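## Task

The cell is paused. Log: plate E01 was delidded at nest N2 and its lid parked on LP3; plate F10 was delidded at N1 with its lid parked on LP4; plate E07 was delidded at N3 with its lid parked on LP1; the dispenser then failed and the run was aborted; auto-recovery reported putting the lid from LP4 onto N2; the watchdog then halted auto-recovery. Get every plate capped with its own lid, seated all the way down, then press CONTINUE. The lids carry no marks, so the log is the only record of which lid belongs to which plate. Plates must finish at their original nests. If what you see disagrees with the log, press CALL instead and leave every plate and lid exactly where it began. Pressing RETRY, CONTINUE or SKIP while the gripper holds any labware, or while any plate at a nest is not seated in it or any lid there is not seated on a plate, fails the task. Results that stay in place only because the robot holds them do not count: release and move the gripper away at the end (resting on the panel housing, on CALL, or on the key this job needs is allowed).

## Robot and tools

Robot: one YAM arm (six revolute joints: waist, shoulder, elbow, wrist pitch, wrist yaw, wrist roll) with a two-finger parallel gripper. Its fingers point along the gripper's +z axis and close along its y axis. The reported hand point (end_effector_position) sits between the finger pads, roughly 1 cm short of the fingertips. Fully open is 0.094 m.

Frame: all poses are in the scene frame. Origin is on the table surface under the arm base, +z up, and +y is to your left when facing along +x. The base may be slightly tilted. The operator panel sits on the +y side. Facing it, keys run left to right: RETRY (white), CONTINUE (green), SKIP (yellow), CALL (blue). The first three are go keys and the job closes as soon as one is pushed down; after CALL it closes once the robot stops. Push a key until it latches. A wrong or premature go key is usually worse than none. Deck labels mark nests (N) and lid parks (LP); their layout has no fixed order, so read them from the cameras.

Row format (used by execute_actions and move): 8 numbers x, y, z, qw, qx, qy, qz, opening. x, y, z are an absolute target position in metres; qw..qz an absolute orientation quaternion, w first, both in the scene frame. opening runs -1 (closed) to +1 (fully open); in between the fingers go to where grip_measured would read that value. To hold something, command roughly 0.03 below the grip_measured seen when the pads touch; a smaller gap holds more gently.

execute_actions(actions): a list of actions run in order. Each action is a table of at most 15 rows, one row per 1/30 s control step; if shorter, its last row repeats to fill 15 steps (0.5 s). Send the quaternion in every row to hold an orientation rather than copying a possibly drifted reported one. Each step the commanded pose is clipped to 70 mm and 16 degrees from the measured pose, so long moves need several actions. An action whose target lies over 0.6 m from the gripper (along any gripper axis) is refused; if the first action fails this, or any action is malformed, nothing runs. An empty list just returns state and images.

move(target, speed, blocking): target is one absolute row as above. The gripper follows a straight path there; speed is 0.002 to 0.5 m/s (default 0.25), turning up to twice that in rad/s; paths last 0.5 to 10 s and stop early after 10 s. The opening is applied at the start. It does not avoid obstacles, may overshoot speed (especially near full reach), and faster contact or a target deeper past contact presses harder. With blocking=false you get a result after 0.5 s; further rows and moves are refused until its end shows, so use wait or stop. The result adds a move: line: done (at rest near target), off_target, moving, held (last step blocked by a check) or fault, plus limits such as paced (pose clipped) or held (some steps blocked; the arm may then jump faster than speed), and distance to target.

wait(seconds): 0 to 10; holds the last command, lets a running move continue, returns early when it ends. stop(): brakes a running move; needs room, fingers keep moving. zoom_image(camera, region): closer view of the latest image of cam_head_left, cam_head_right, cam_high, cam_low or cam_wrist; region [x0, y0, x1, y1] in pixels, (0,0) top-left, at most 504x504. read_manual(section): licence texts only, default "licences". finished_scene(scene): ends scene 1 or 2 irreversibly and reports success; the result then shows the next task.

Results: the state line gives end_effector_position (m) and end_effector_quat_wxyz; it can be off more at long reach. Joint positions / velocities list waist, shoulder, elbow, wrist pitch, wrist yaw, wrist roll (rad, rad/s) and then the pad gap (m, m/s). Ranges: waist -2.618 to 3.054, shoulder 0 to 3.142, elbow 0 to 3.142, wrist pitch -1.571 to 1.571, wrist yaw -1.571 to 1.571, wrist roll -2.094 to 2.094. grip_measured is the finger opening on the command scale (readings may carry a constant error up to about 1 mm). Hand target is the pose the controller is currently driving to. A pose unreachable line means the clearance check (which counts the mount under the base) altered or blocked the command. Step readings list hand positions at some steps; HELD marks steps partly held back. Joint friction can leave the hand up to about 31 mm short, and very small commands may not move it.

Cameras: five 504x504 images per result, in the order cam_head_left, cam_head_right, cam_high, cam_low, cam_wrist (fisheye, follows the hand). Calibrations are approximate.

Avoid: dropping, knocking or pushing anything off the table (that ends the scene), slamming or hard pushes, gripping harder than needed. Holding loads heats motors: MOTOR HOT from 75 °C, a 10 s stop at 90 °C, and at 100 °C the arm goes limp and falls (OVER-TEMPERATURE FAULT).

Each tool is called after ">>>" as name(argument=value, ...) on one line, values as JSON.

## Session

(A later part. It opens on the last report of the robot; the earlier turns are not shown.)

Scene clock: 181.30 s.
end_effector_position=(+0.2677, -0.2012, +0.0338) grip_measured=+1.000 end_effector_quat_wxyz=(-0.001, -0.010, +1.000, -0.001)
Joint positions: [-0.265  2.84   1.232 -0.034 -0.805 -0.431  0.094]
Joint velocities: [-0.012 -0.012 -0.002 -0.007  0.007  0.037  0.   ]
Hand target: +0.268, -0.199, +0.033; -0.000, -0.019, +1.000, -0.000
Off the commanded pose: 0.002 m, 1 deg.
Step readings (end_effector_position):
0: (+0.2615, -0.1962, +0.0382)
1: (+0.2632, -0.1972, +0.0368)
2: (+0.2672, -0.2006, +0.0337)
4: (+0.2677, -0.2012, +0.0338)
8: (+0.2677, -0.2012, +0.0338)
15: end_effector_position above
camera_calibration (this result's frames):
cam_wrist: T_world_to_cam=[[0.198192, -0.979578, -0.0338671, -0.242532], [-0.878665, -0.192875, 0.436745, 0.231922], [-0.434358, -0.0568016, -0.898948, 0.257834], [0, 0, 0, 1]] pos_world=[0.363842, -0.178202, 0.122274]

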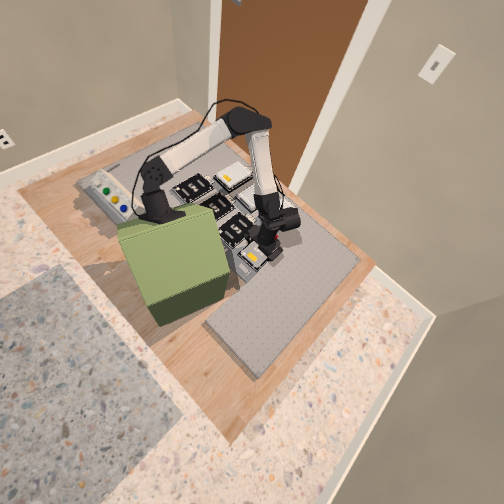

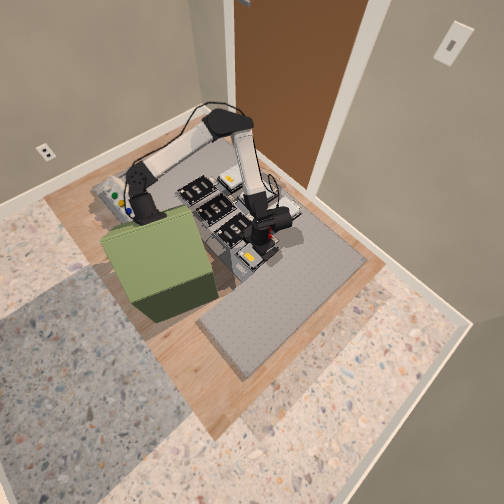

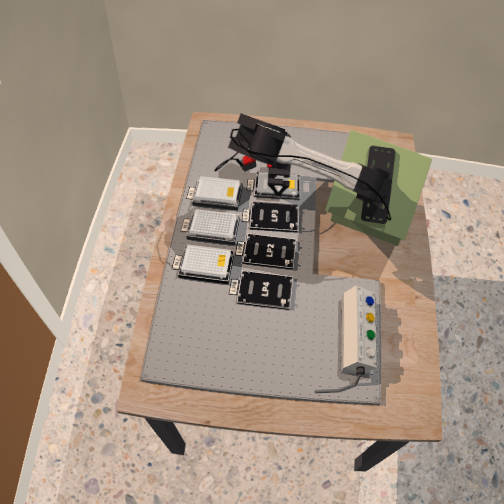

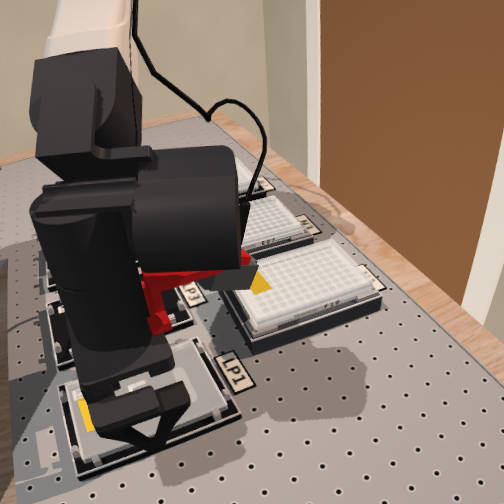

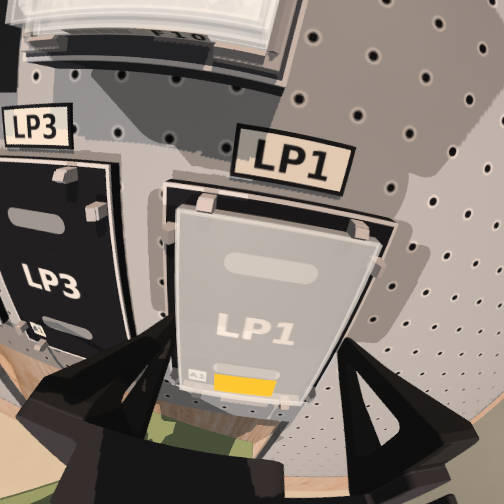

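>>> execute_actions(actions=[[[0.268,-0.200,0.033,0,-0.017,1,0,0.765]],[[0.268,-0.200,0.033,0,-0.017,1,0,0.765]]])

Scene clock: 182.53 s.
end_effector_position=(+0.2677, -0.1985, +0.0349) grip_measured=+0.787 end_effector_quat_wxyz=(-0.001, -0.008, +1.000, +0.005)
Joint positions: [-0.266  2.837  1.232 -0.047 -0.816 -0.435  0.084]
Joint velocities: [ 0.007  0.002  0.002 -0.022  0.007 -0.007 -0.001]
Hand target: +0.268, -0.200, +0.033; -0.000, -0.017, +1.000, +0.000
Off the commanded pose: 0.002 m, 1 deg.
Step readings (end_effector_position; steps 1 to 15: 1st action; 16 to 30: 2nd action):
0: (+0.2677, -0.2012, +0.0338)
1: (+0.2676, -0.2005, +0.0339)
2: (+0.2677, -0.1986, +0.0349)
4: (+0.2677, -0.1984, +0.0349)
8: (+0.2677, -0.1985, +0.0349)
15: (+0.2677, -0.1985, +0.0349)
16: (+0.2677, -0.1985, +0.0349)
17: (+0.2677, -0.1985, +0.0349)
19: (+0.2677, -0.1985, +0.0349)
23: (+0.2677, -0.1985, +0.0349)
30: end_effector_position above
camera_calibration (this result's frames):
cam_wrist: T_world_to_cam=[[0.194992, -0.979705, -0.0464365, -0.238532], [-0.879134, -0.195575, 0.434596, 0.231663], [-0.434858, -0.043919, -0.899427, 0.261609], [0, 0, 0, 1]] pos_world=[0.363938, -0.176893, 0.123542]

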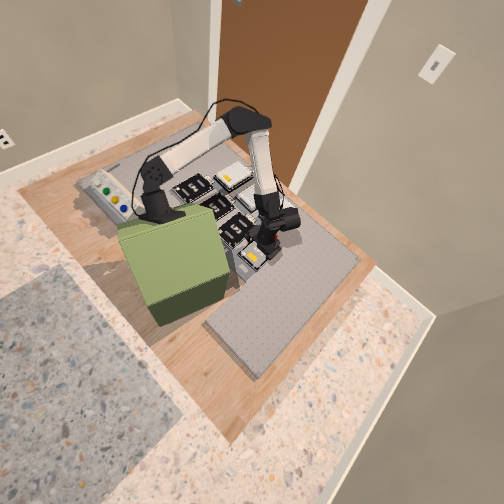

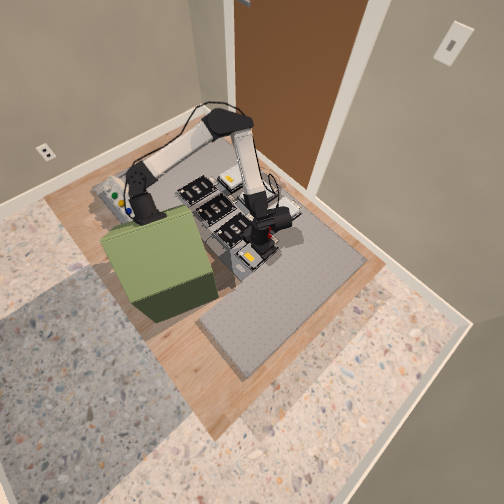

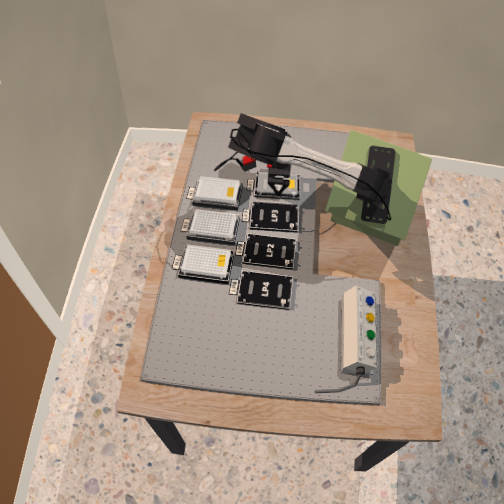

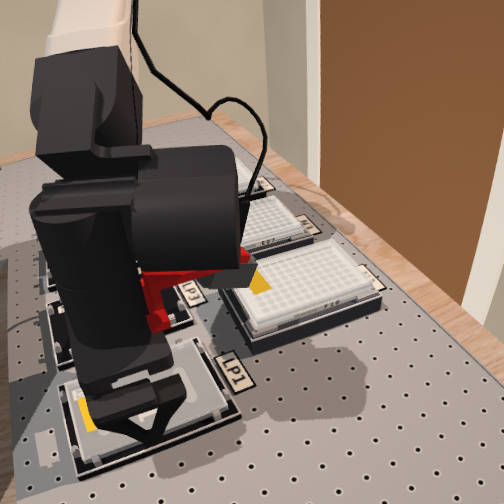

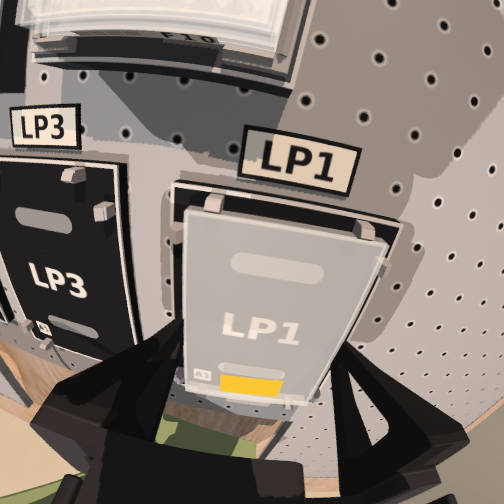

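>>> execute_actions(actions=[[[0.268,-0.199,0.10,0,-0.012,1,0,0.765]]])

>>> move(target=[0.30,-0.12,0.125,0,0.0,1,0,0.765], speed=0.2)

>>> move(target=[0.452,-0.003,0.115,0,0.011,1,0,0.765], speed=0.2)

Scene clock: 183.53 s.
end_effector_position=(+0.2735, -0.2010, +0.1038) grip_measured=+0.787 end_effector_quat_wxyz=(+0.016, -0.011, +1.000, -0.004)
Joint positions: [-0.419  2.679  1.199 -0.275 -0.798 -0.622  0.084]
Joint velocities: [-0.007 -0.002 -0.012 -0.227 -0.007 -0.081 -0.   ]
Hand target: +0.268, -0.199, +0.101; +0.000, -0.012, +1.000, +0.000
Off the commanded pose: 0.007 m, 2 deg.
Step readings (end_effector_position):
0: (+0.2677, -0.1985, +0.0349)
1: (+0.2675, -0.1981, +0.0396)
2: (+0.2678, -0.1977, +0.0494)
4: (+0.2746, -0.2014, +0.0748)
8: (+0.2852, -0.2078, +0.1042)
15: end_effector_position above
camera_calibration (this result's frames):
cam_wrist: T_world_to_cam=[[0.202377, -0.97904, -0.0228869, -0.243272], [-0.892162, -0.193955, 0.407955, 0.212885], [-0.403844, -0.0621419, -0.912715, 0.315276], [0, 0, 0, 1]] pos_world=[0.366483, -0.177291, 0.195342]

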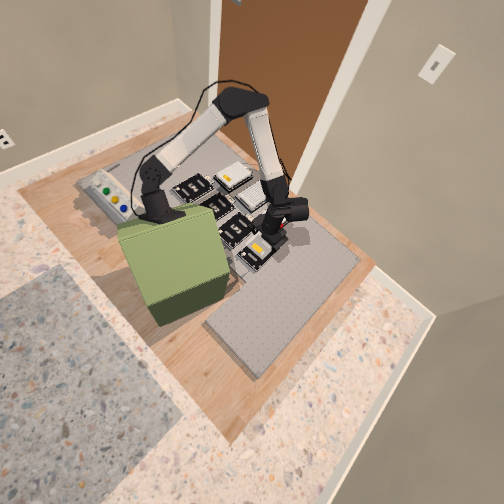

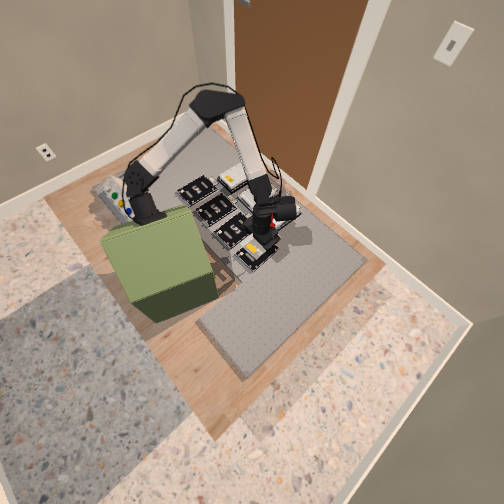

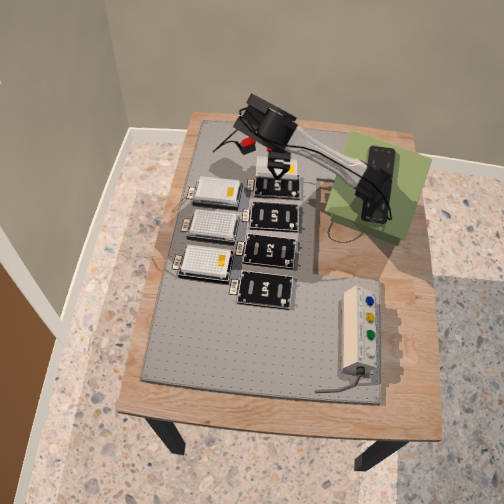

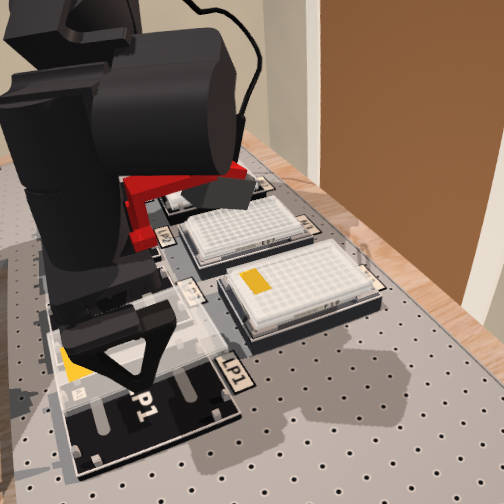

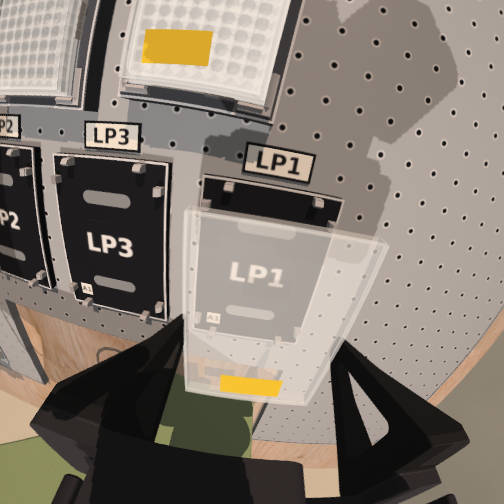

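Scene clock: 184.57 s.
end_effector_position=(+0.3119, -0.1267, +0.1277) grip_measured=+0.788 end_effector_quat_wxyz=(+0.013, -0.013, +1.000, -0.007)
Joint positions: [-0.29   2.399  1.093 -0.319 -0.804 -0.444  0.084]
Joint velocities: [-0.012 -0.002  0.002 -0.037  0.037 -0.007 -0.001]
Hand target: +0.301, -0.120, +0.125; +0.000, -0.000, +1.000, -0.000
Off the commanded pose: 0.014 m, 2 deg.
move: off_target
camera_calibration (this result's frames):
cam_wrist: T_world_to_cam=[[0.206034, -0.97839, -0.0173961, -0.179517], [-0.888864, -0.194557, 0.414812, 0.249886], [-0.409233, -0.0700028, -0.909741, 0.357488], [0, 0, 0, 1]] pos_world=[0.405398, -0.101995, 0.218443]

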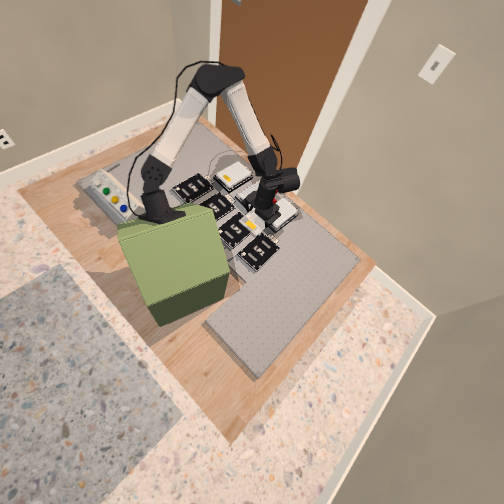

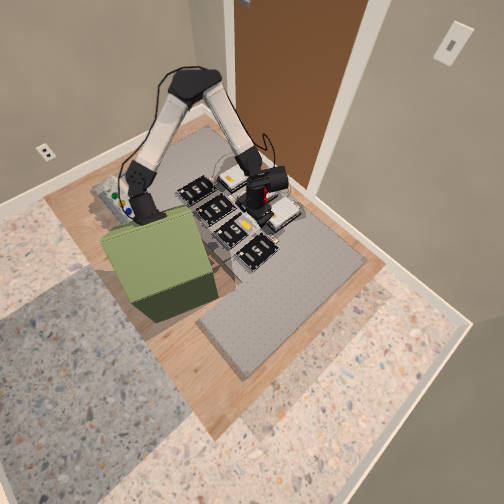

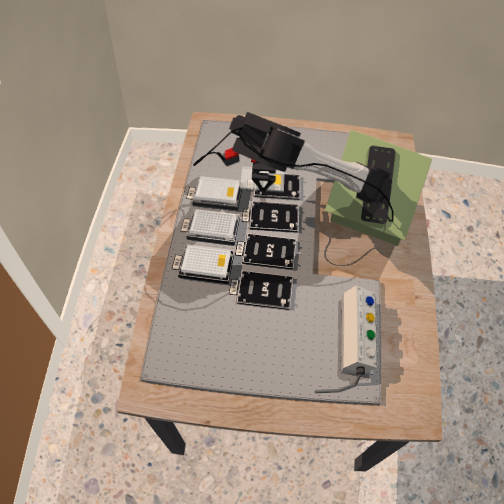

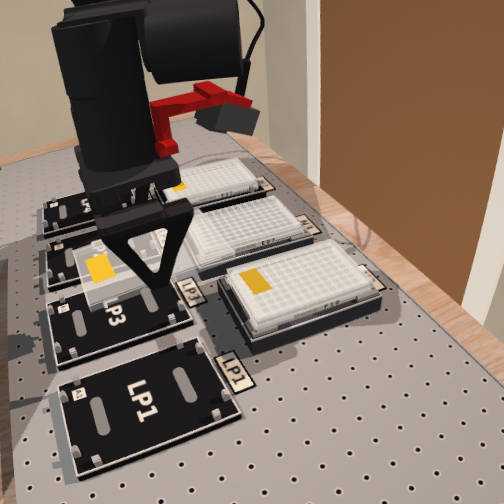

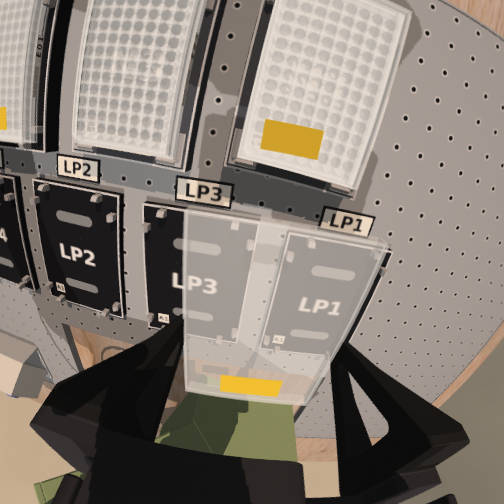

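Scene clock: 186.20 s.
end_effector_position=(+0.4513, -0.0013, +0.1201) grip_measured=+0.788 end_effector_quat_wxyz=(+0.008, +0.006, +1.000, +0.002)
Joint positions: [-0.001  2.325  1.562 -0.584 -0.795 -0.006  0.084]
Joint velocities: [-0.002 -0.012 -0.002 -0.081 -0.066 -0.007 -0.   ]
Hand target: +0.452, -0.003, +0.116; +0.001, +0.011, +1.000, -0.001
Off the commanded pose: 0.005 m, 1 deg.
move: done
camera_calibration (this result's frames):
cam_wrist: T_world_to_cam=[[0.168624, -0.984948, -0.0380001, -0.0663396], [-0.891545, -0.168848, 0.420283, 0.401944], [-0.420373, -0.0369911, -0.906597, 0.421075], [0, 0, 0, 1]] pos_world=[0.546546, 0.0181024, 0.210295]

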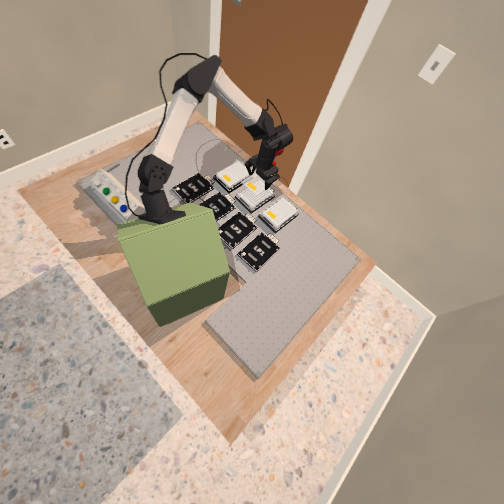

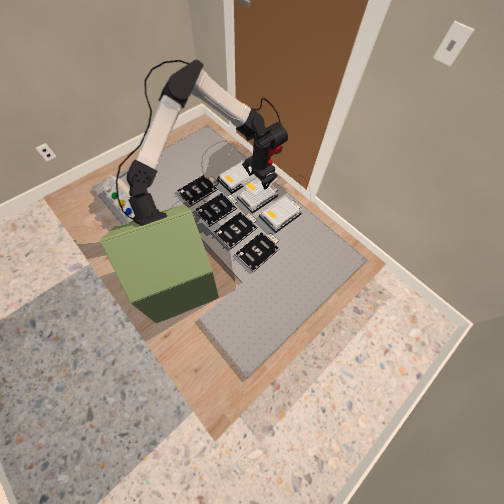

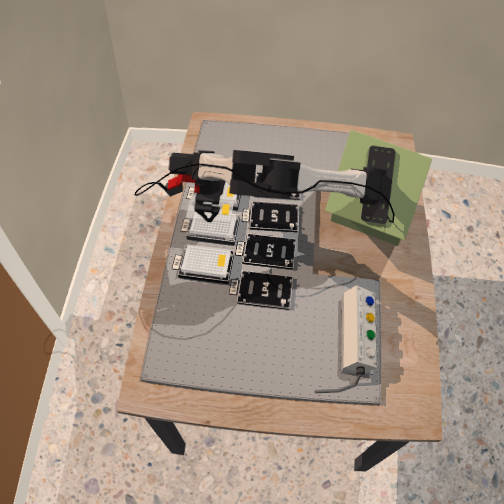

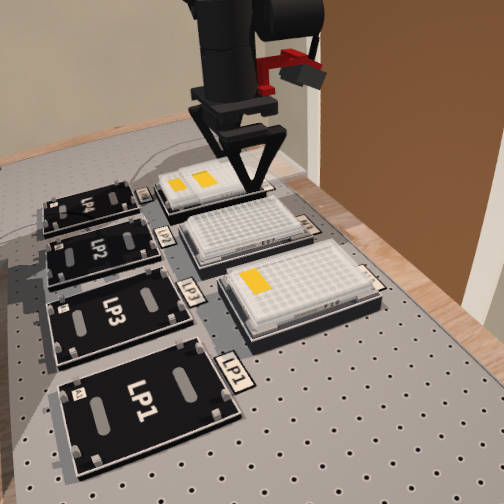

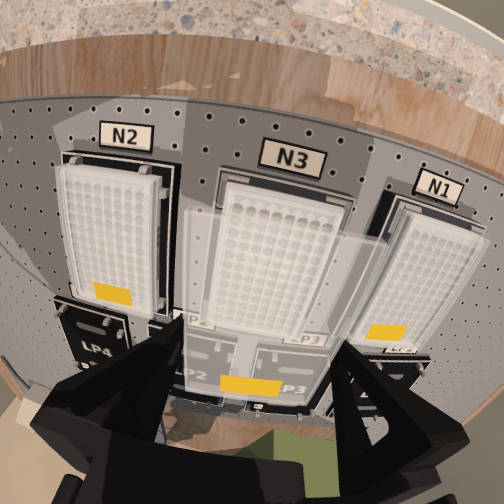

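>>> execute_actions(actions=[[[0.452,-0.003,0.078,0,0.011,1,0,0.765]]])

>>> zoom_image(camera="cam_wrist", region=[150,130,410,390])

Scene clock: 187.20 s.
end_effector_position=(+0.4428, -0.0027, +0.0784) grip_measured=+0.788 end_effector_quat_wxyz=(-0.010, +0.017, +1.000, +0.003)
Joint positions: [ 0.063  2.401  1.562 -0.495 -0.783  0.069  0.084]
Joint velocities: [-0.002  0.002 -0.017  0.066  0.022  0.051 -0.   ]
Hand target: +0.452, -0.003, +0.078; +0.000, +0.011, +1.000, -0.000
Off the commanded pose: 0.009 m, 1 deg.
Step readings (end_effector_position):
0: (+0.4509, -0.0014, +0.1201)
1: (+0.4514, -0.0017, +0.1175)
2: (+0.4529, -0.0019, +0.1133)
4: (+0.4505, -0.0016, +0.1003)
8: (+0.4413, -0.0017, +0.0802)
15: end_effector_position above
camera_calibration (this result's frames):
cam_wrist: T_world_to_cam=[[0.145243, -0.988356, -0.0453475, -0.056921], [-0.879466, -0.149967, 0.451719, 0.403892], [-0.45326, -0.0257274, -0.891007, 0.393052], [0, 0, 0, 1]] pos_world=[0.541631, 0.0144243, 0.165185]

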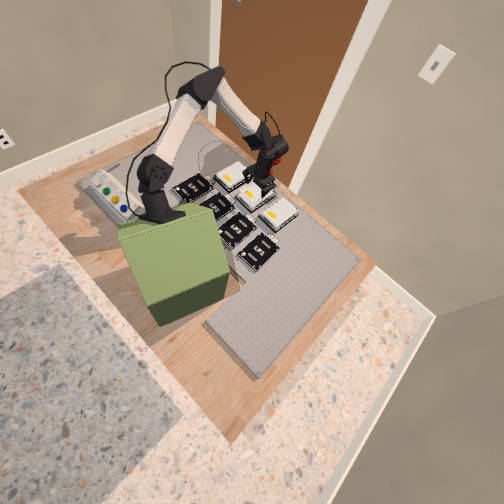

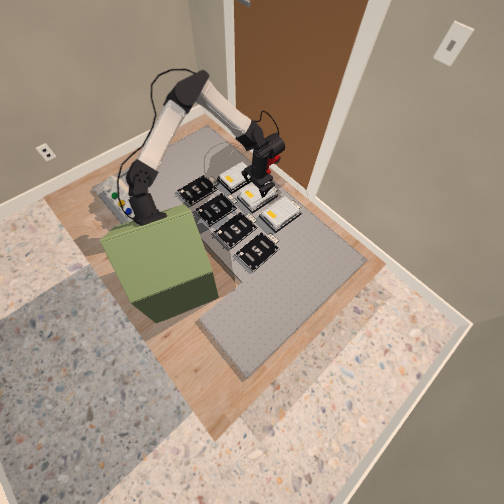

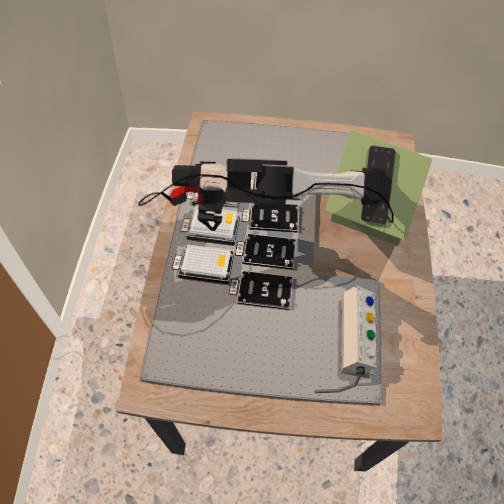

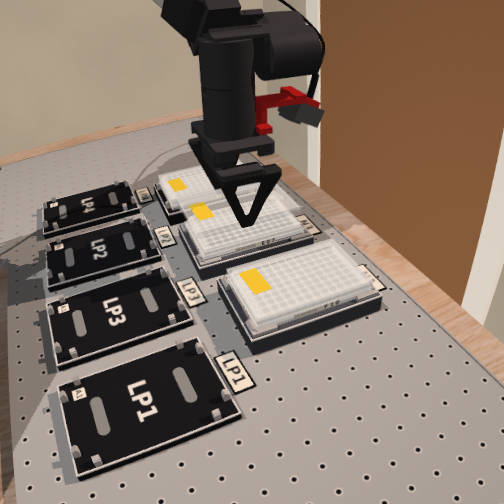

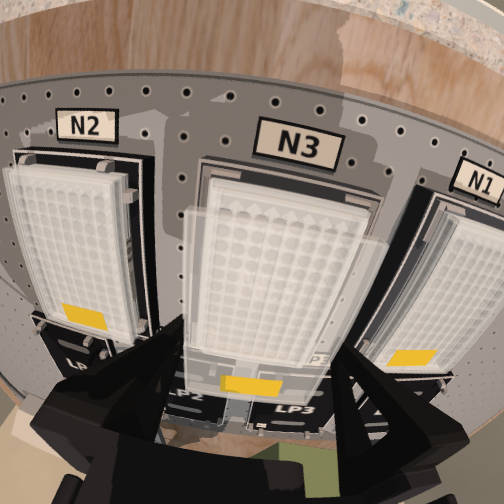

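Region (150, 130, 410, 390) of cam_wrist's 504x504 image, scaled by 1.938, with more detail than that image has.

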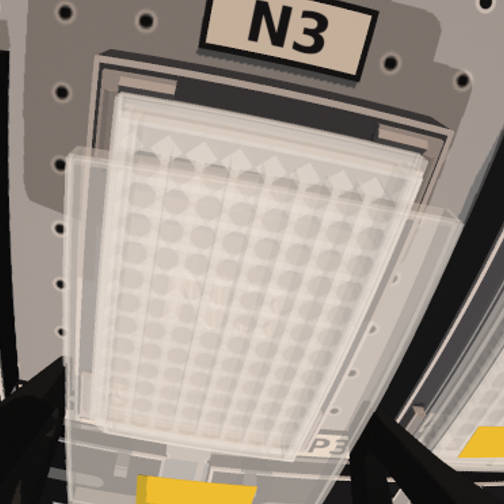

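>>> execute_actions(actions=[[[0.464,-0.002,0.078,0.012,0.011,1,0,0.765],[0.464,-0.002,0.078,0.012,0.011,1,0,0.765],[0.464,-0.002,0.078,0.012,0.011,1,0,0.765],[0.453,-0.0022,0.078,0,0.011,1,0,0.765]]])

Scene clock: 188.33 s.
end_effector_position=(+0.4504, -0.0017, +0.0795) grip_measured=+0.788 end_effector_quat_wxyz=(-0.001, +0.015, +1.000, +0.002)
Joint positions: [ 0.063  2.403  1.576 -0.481 -0.78   0.084  0.084]
Joint velocities: [-0.002  0.002 -0.002 -0.007  0.007  0.022 -0.   ]
Hand target: +0.453, -0.002, +0.078; +0.000, +0.011, +1.000, -0.000
Off the commanded pose: 0.003 m, 1 deg.
Step readings (end_effector_position):
0: (+0.4439, -0.0028, +0.0784)
1: (+0.4450, -0.0024, +0.0787)
2: (+0.4466, -0.0023, +0.0788)
4: (+0.4501, -0.0015, +0.0795)
8: (+0.4503, -0.0017, +0.0795)
15: end_effector_position above
camera_calibration (this result's frames):
cam_wrist: T_world_to_cam=[[0.148936, -0.988004, -0.0408273, -0.0590061], [-0.887247, -0.151749, 0.435621, 0.415024], [-0.436591, -0.028656, -0.899204, 0.390602], [0, 0, 0, 1]] pos_world=[0.54755, 0.0158743, 0.168029]

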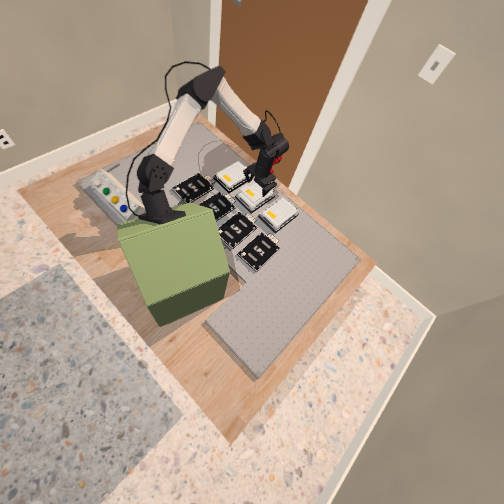

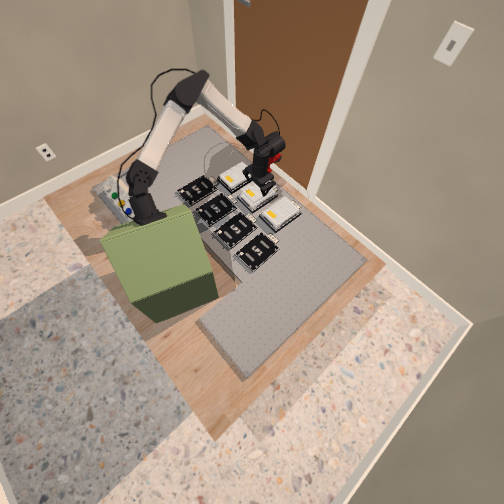

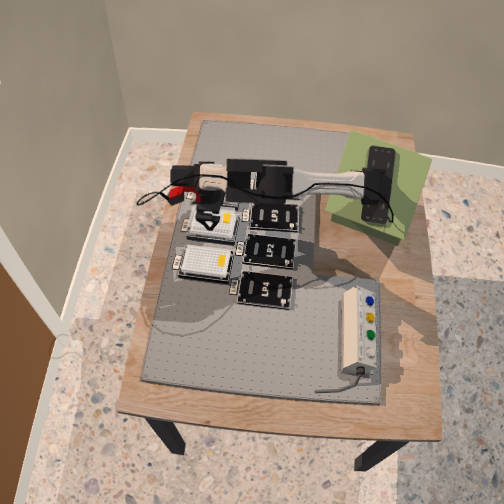

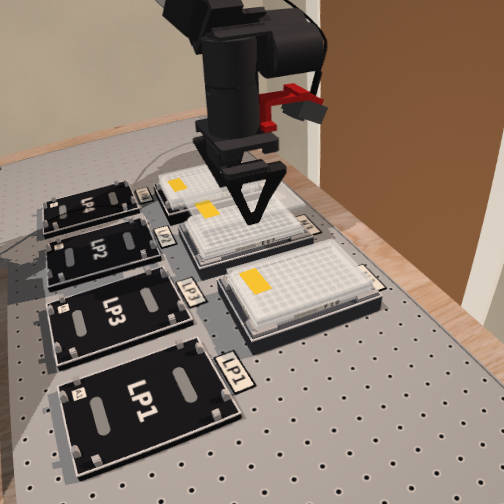

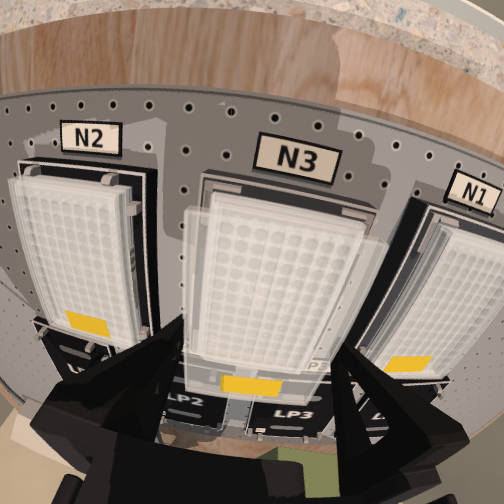

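>>> execute_actions(actions=[[[0.454,-0.002,0.048,0,0.011,1,0,0.765],[0.454,-0.002,0.048,0,0.011,1,0,0.765],[0.454,-0.002,0.048,0,0.011,1,0,0.765],[0.453,-0.0022,0.067,0,0.011,1,0,0.765]]])

>>> zoom_image(camera="cam_wrist", region=[150,130,410,390])

Scene clock: 189.13 s.
end_effector_position=(+0.4479, -0.0017, +0.0650) grip_measured=+0.788 end_effector_quat_wxyz=(-0.005, +0.015, +1.000, +0.002)
Joint positions: [ 0.086  2.429  1.576 -0.444 -0.775  0.107  0.084]
Joint velocities: [-0.002  0.002  0.007 -0.051 -0.022  0.066 -0.001]
Hand target: +0.453, -0.002, +0.067; +0.000, +0.011, +1.000, -0.000
Off the commanded pose: 0.005 m, 1 deg.
Step readings (end_effector_position):
0: (+0.4504, -0.0017, +0.0795)
1: (+0.4509, -0.0018, +0.0776)
2: (+0.4523, -0.0021, +0.0747)
4: (+0.4503, -0.0020, +0.0674)
8: (+0.4479, -0.0017, +0.0650)
15: end_effector_position above
camera_calibration (this result's frames):
cam_wrist: T_world_to_cam=[[0.148996, -0.987927, -0.0424422, -0.0591968], [-0.883947, -0.152307, 0.442087, 0.417184], [-0.443213, -0.0283525, -0.895968, 0.379312], [0, 0, 0, 1]] pos_world=[0.545705, 0.0158124, 0.152907]

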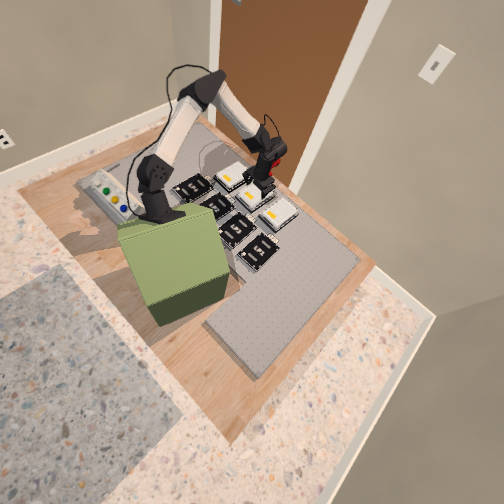

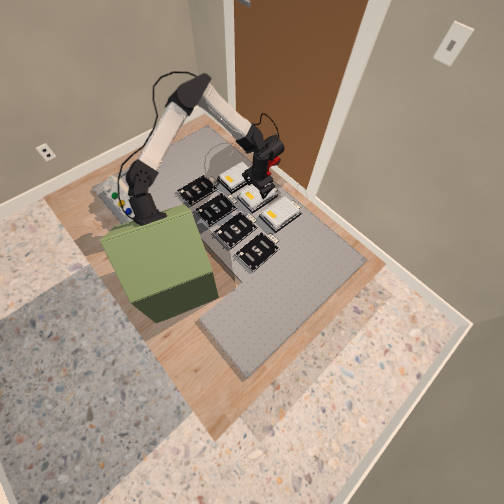

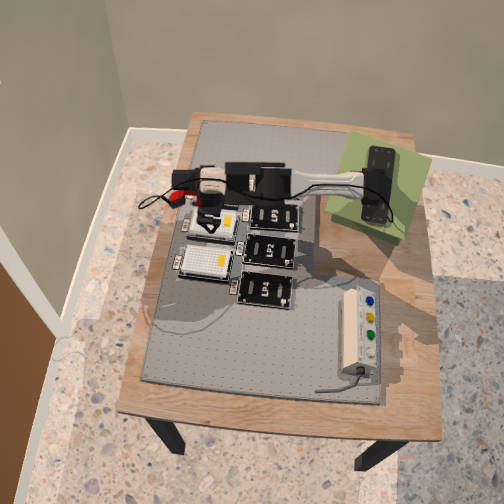

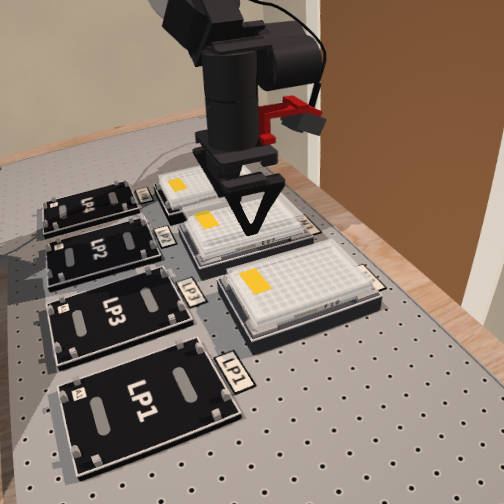

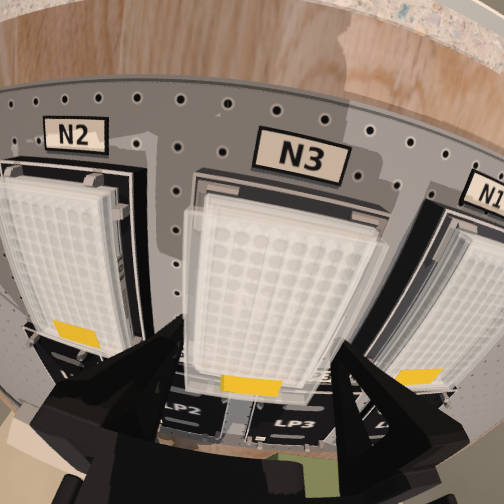

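Region (150, 130, 410, 390) of cam_wrist's 504x504 image, scaled by 1.938, with more detail than that image has.

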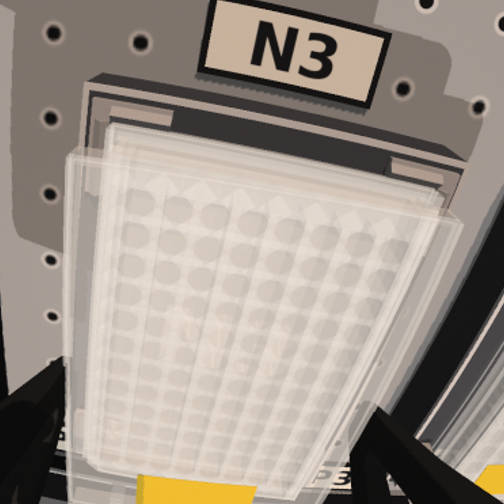

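>>> execute_actions(actions=[[[0.464,-0.016,0.066,0.012,0.011,1,0,0.765],[0.464,-0.016,0.066,0.012,0.011,1,0,0.765],[0.453,-0.004,0.066,0,0.011,1,0,0.765]]])

>>> zoom_image(camera="cam_wrist", region=[150,130,410,390])

Scene clock: 191.23 s.
end_effector_position=(+0.4517, -0.0040, +0.0649) grip_measured=+0.788 end_effector_quat_wxyz=(-0.001, +0.014, +1.000, +0.002)
Joint positions: [ 0.082  2.439  1.59  -0.442 -0.774  0.106  0.084]
Joint velocities: [-0.007 -0.012 -0.022 -0.037  0.022  0.022 -0.001]
Hand target: +0.453, -0.004, +0.066; -0.000, +0.011, +1.000, +0.000
Off the commanded pose: 0.002 m, 0 deg.
Step readings (end_effector_position):
0: (+0.4479, -0.0017, +0.0650)
1: (+0.4487, -0.0023, +0.0650)
2: (+0.4506, -0.0034, +0.0647)
4: (+0.4517, -0.0040, +0.0649)
8: (+0.4517, -0.0040, +0.0649)
15: end_effector_position above
camera_calibration (this result's frames):
cam_wrist: T_world_to_cam=[[0.152442, -0.987509, -0.039854, -0.0637629], [-0.886695, -0.154467, 0.43579, 0.421896], [-0.436502, -0.0310944, -0.899166, 0.377998], [0, 0, 0, 1]] pos_world=[0.54881, 0.0139561, 0.153484]

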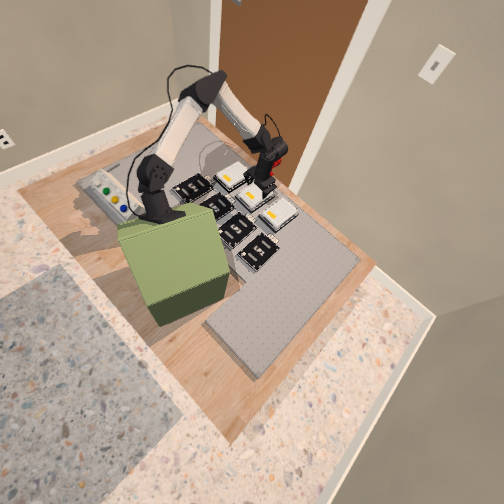

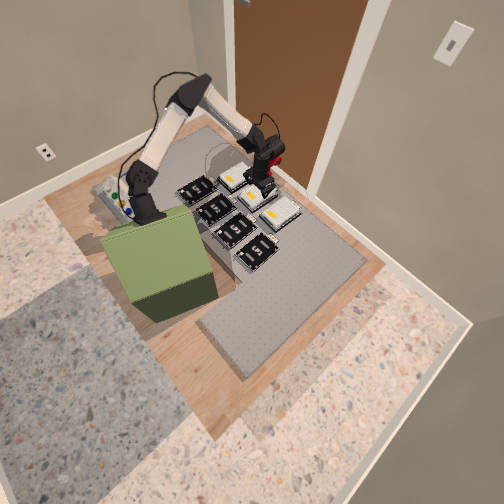

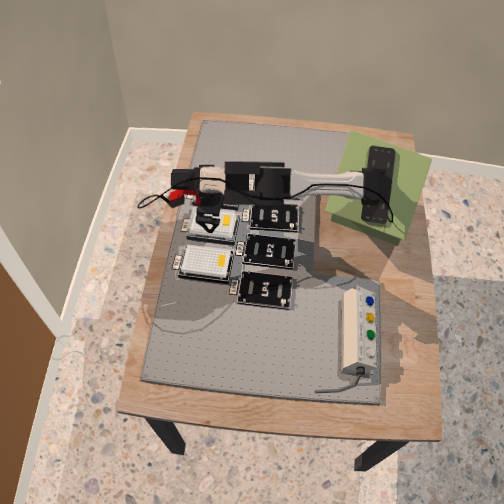

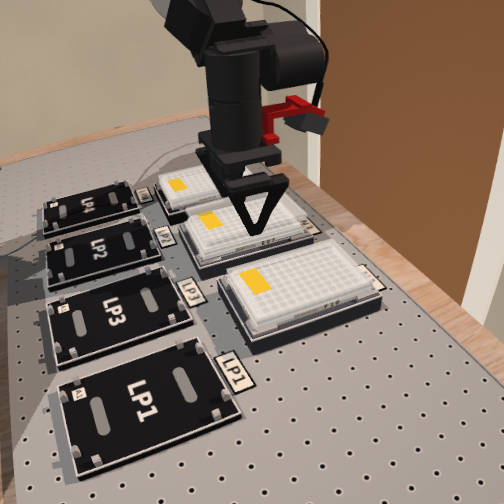

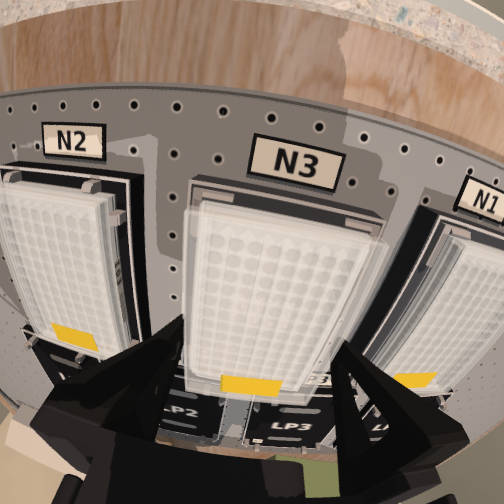

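Region (150, 130, 410, 390) of cam_wrist's 504x504 image, scaled by 1.938, with more detail than that image has.

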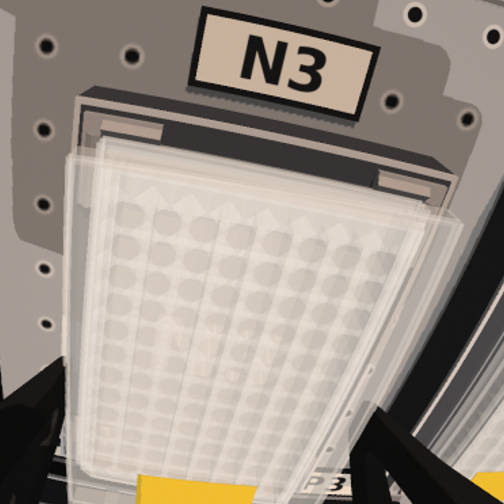

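>>> execute_actions(actions=[[[0.452,-0.004,0.036,0,0.012,1,0,0.765],[0.452,-0.004,0.036,0,0.012,1,0,0.765],[0.4525,-0.004,0.060,0,0.012,1,0,0.765]]])

>>> zoom_image(camera="cam_wrist", region=[150,130,410,390])

Scene clock: 192.17 s.
end_effector_position=(+0.4526, -0.0043, +0.0596) grip_measured=+0.788 end_effector_quat_wxyz=(+0.001, +0.014, +1.000, -0.000)
Joint positions: [ 0.091  2.448  1.59  -0.419 -0.767  0.122  0.084]
Joint velocities: [ 0.017 -0.017 -0.002  0.037 -0.022 -0.095 -0.   ]
Hand target: +0.453, -0.004, +0.060; +0.000, +0.012, +1.000, -0.000
Off the commanded pose: 0.001 m, 0 deg.
Step readings (end_effector_position):
0: (+0.4517, -0.0040, +0.0649)
1: (+0.4523, -0.0042, +0.0636)
2: (+0.4537, -0.0042, +0.0611)
4: (+0.4527, -0.0042, +0.0594)
8: (+0.4526, -0.0043, +0.0596)
15: end_effector_position above
camera_calibration (this result's frames):
cam_wrist: T_world_to_cam=[[0.152185, -0.987711, -0.0356029, -0.0645623], [-0.888637, -0.15251, 0.432511, 0.426058], [-0.432625, -0.0341834, -0.900926, 0.371889], [0, 0, 0, 1]] pos_world=[0.549325, 0.0139215, 0.148471]

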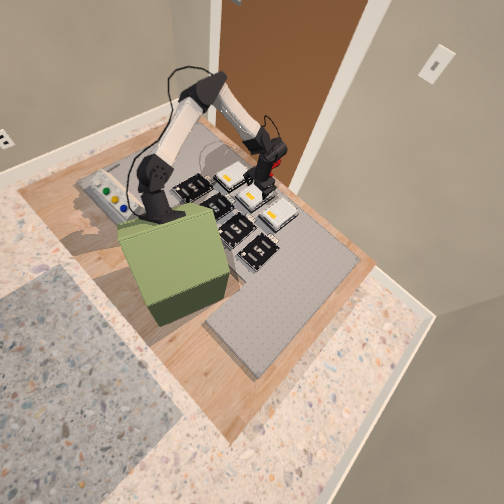

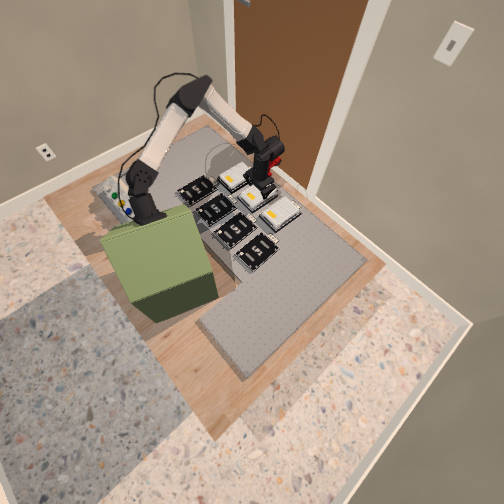

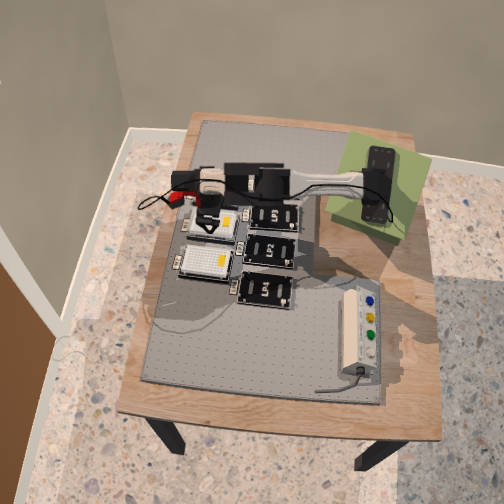

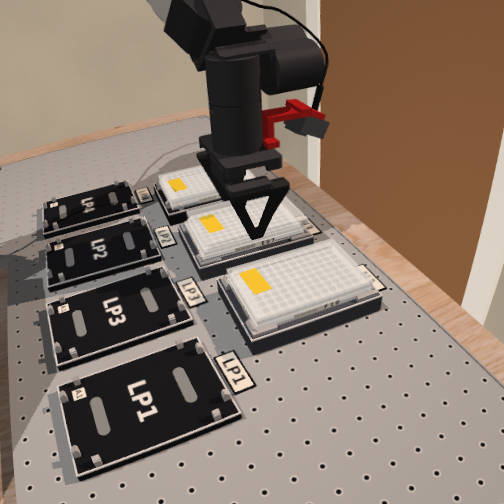

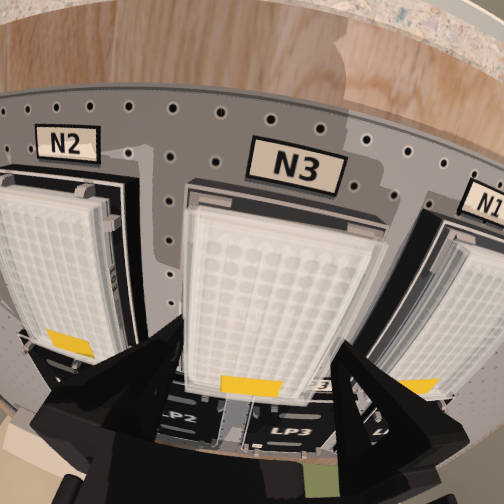

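Region (150, 130, 410, 390) of cam_wrist's 504x504 image, scaled by 1.938, with more detail than that image has.

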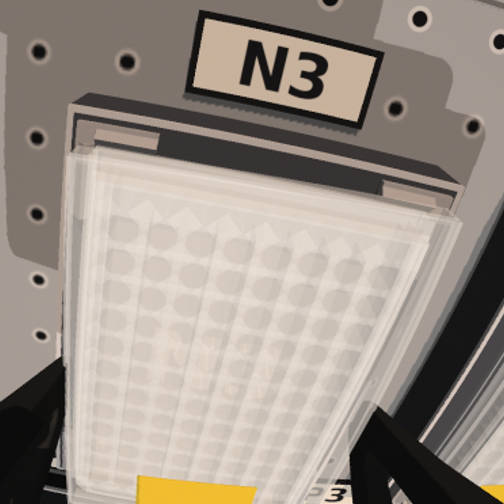

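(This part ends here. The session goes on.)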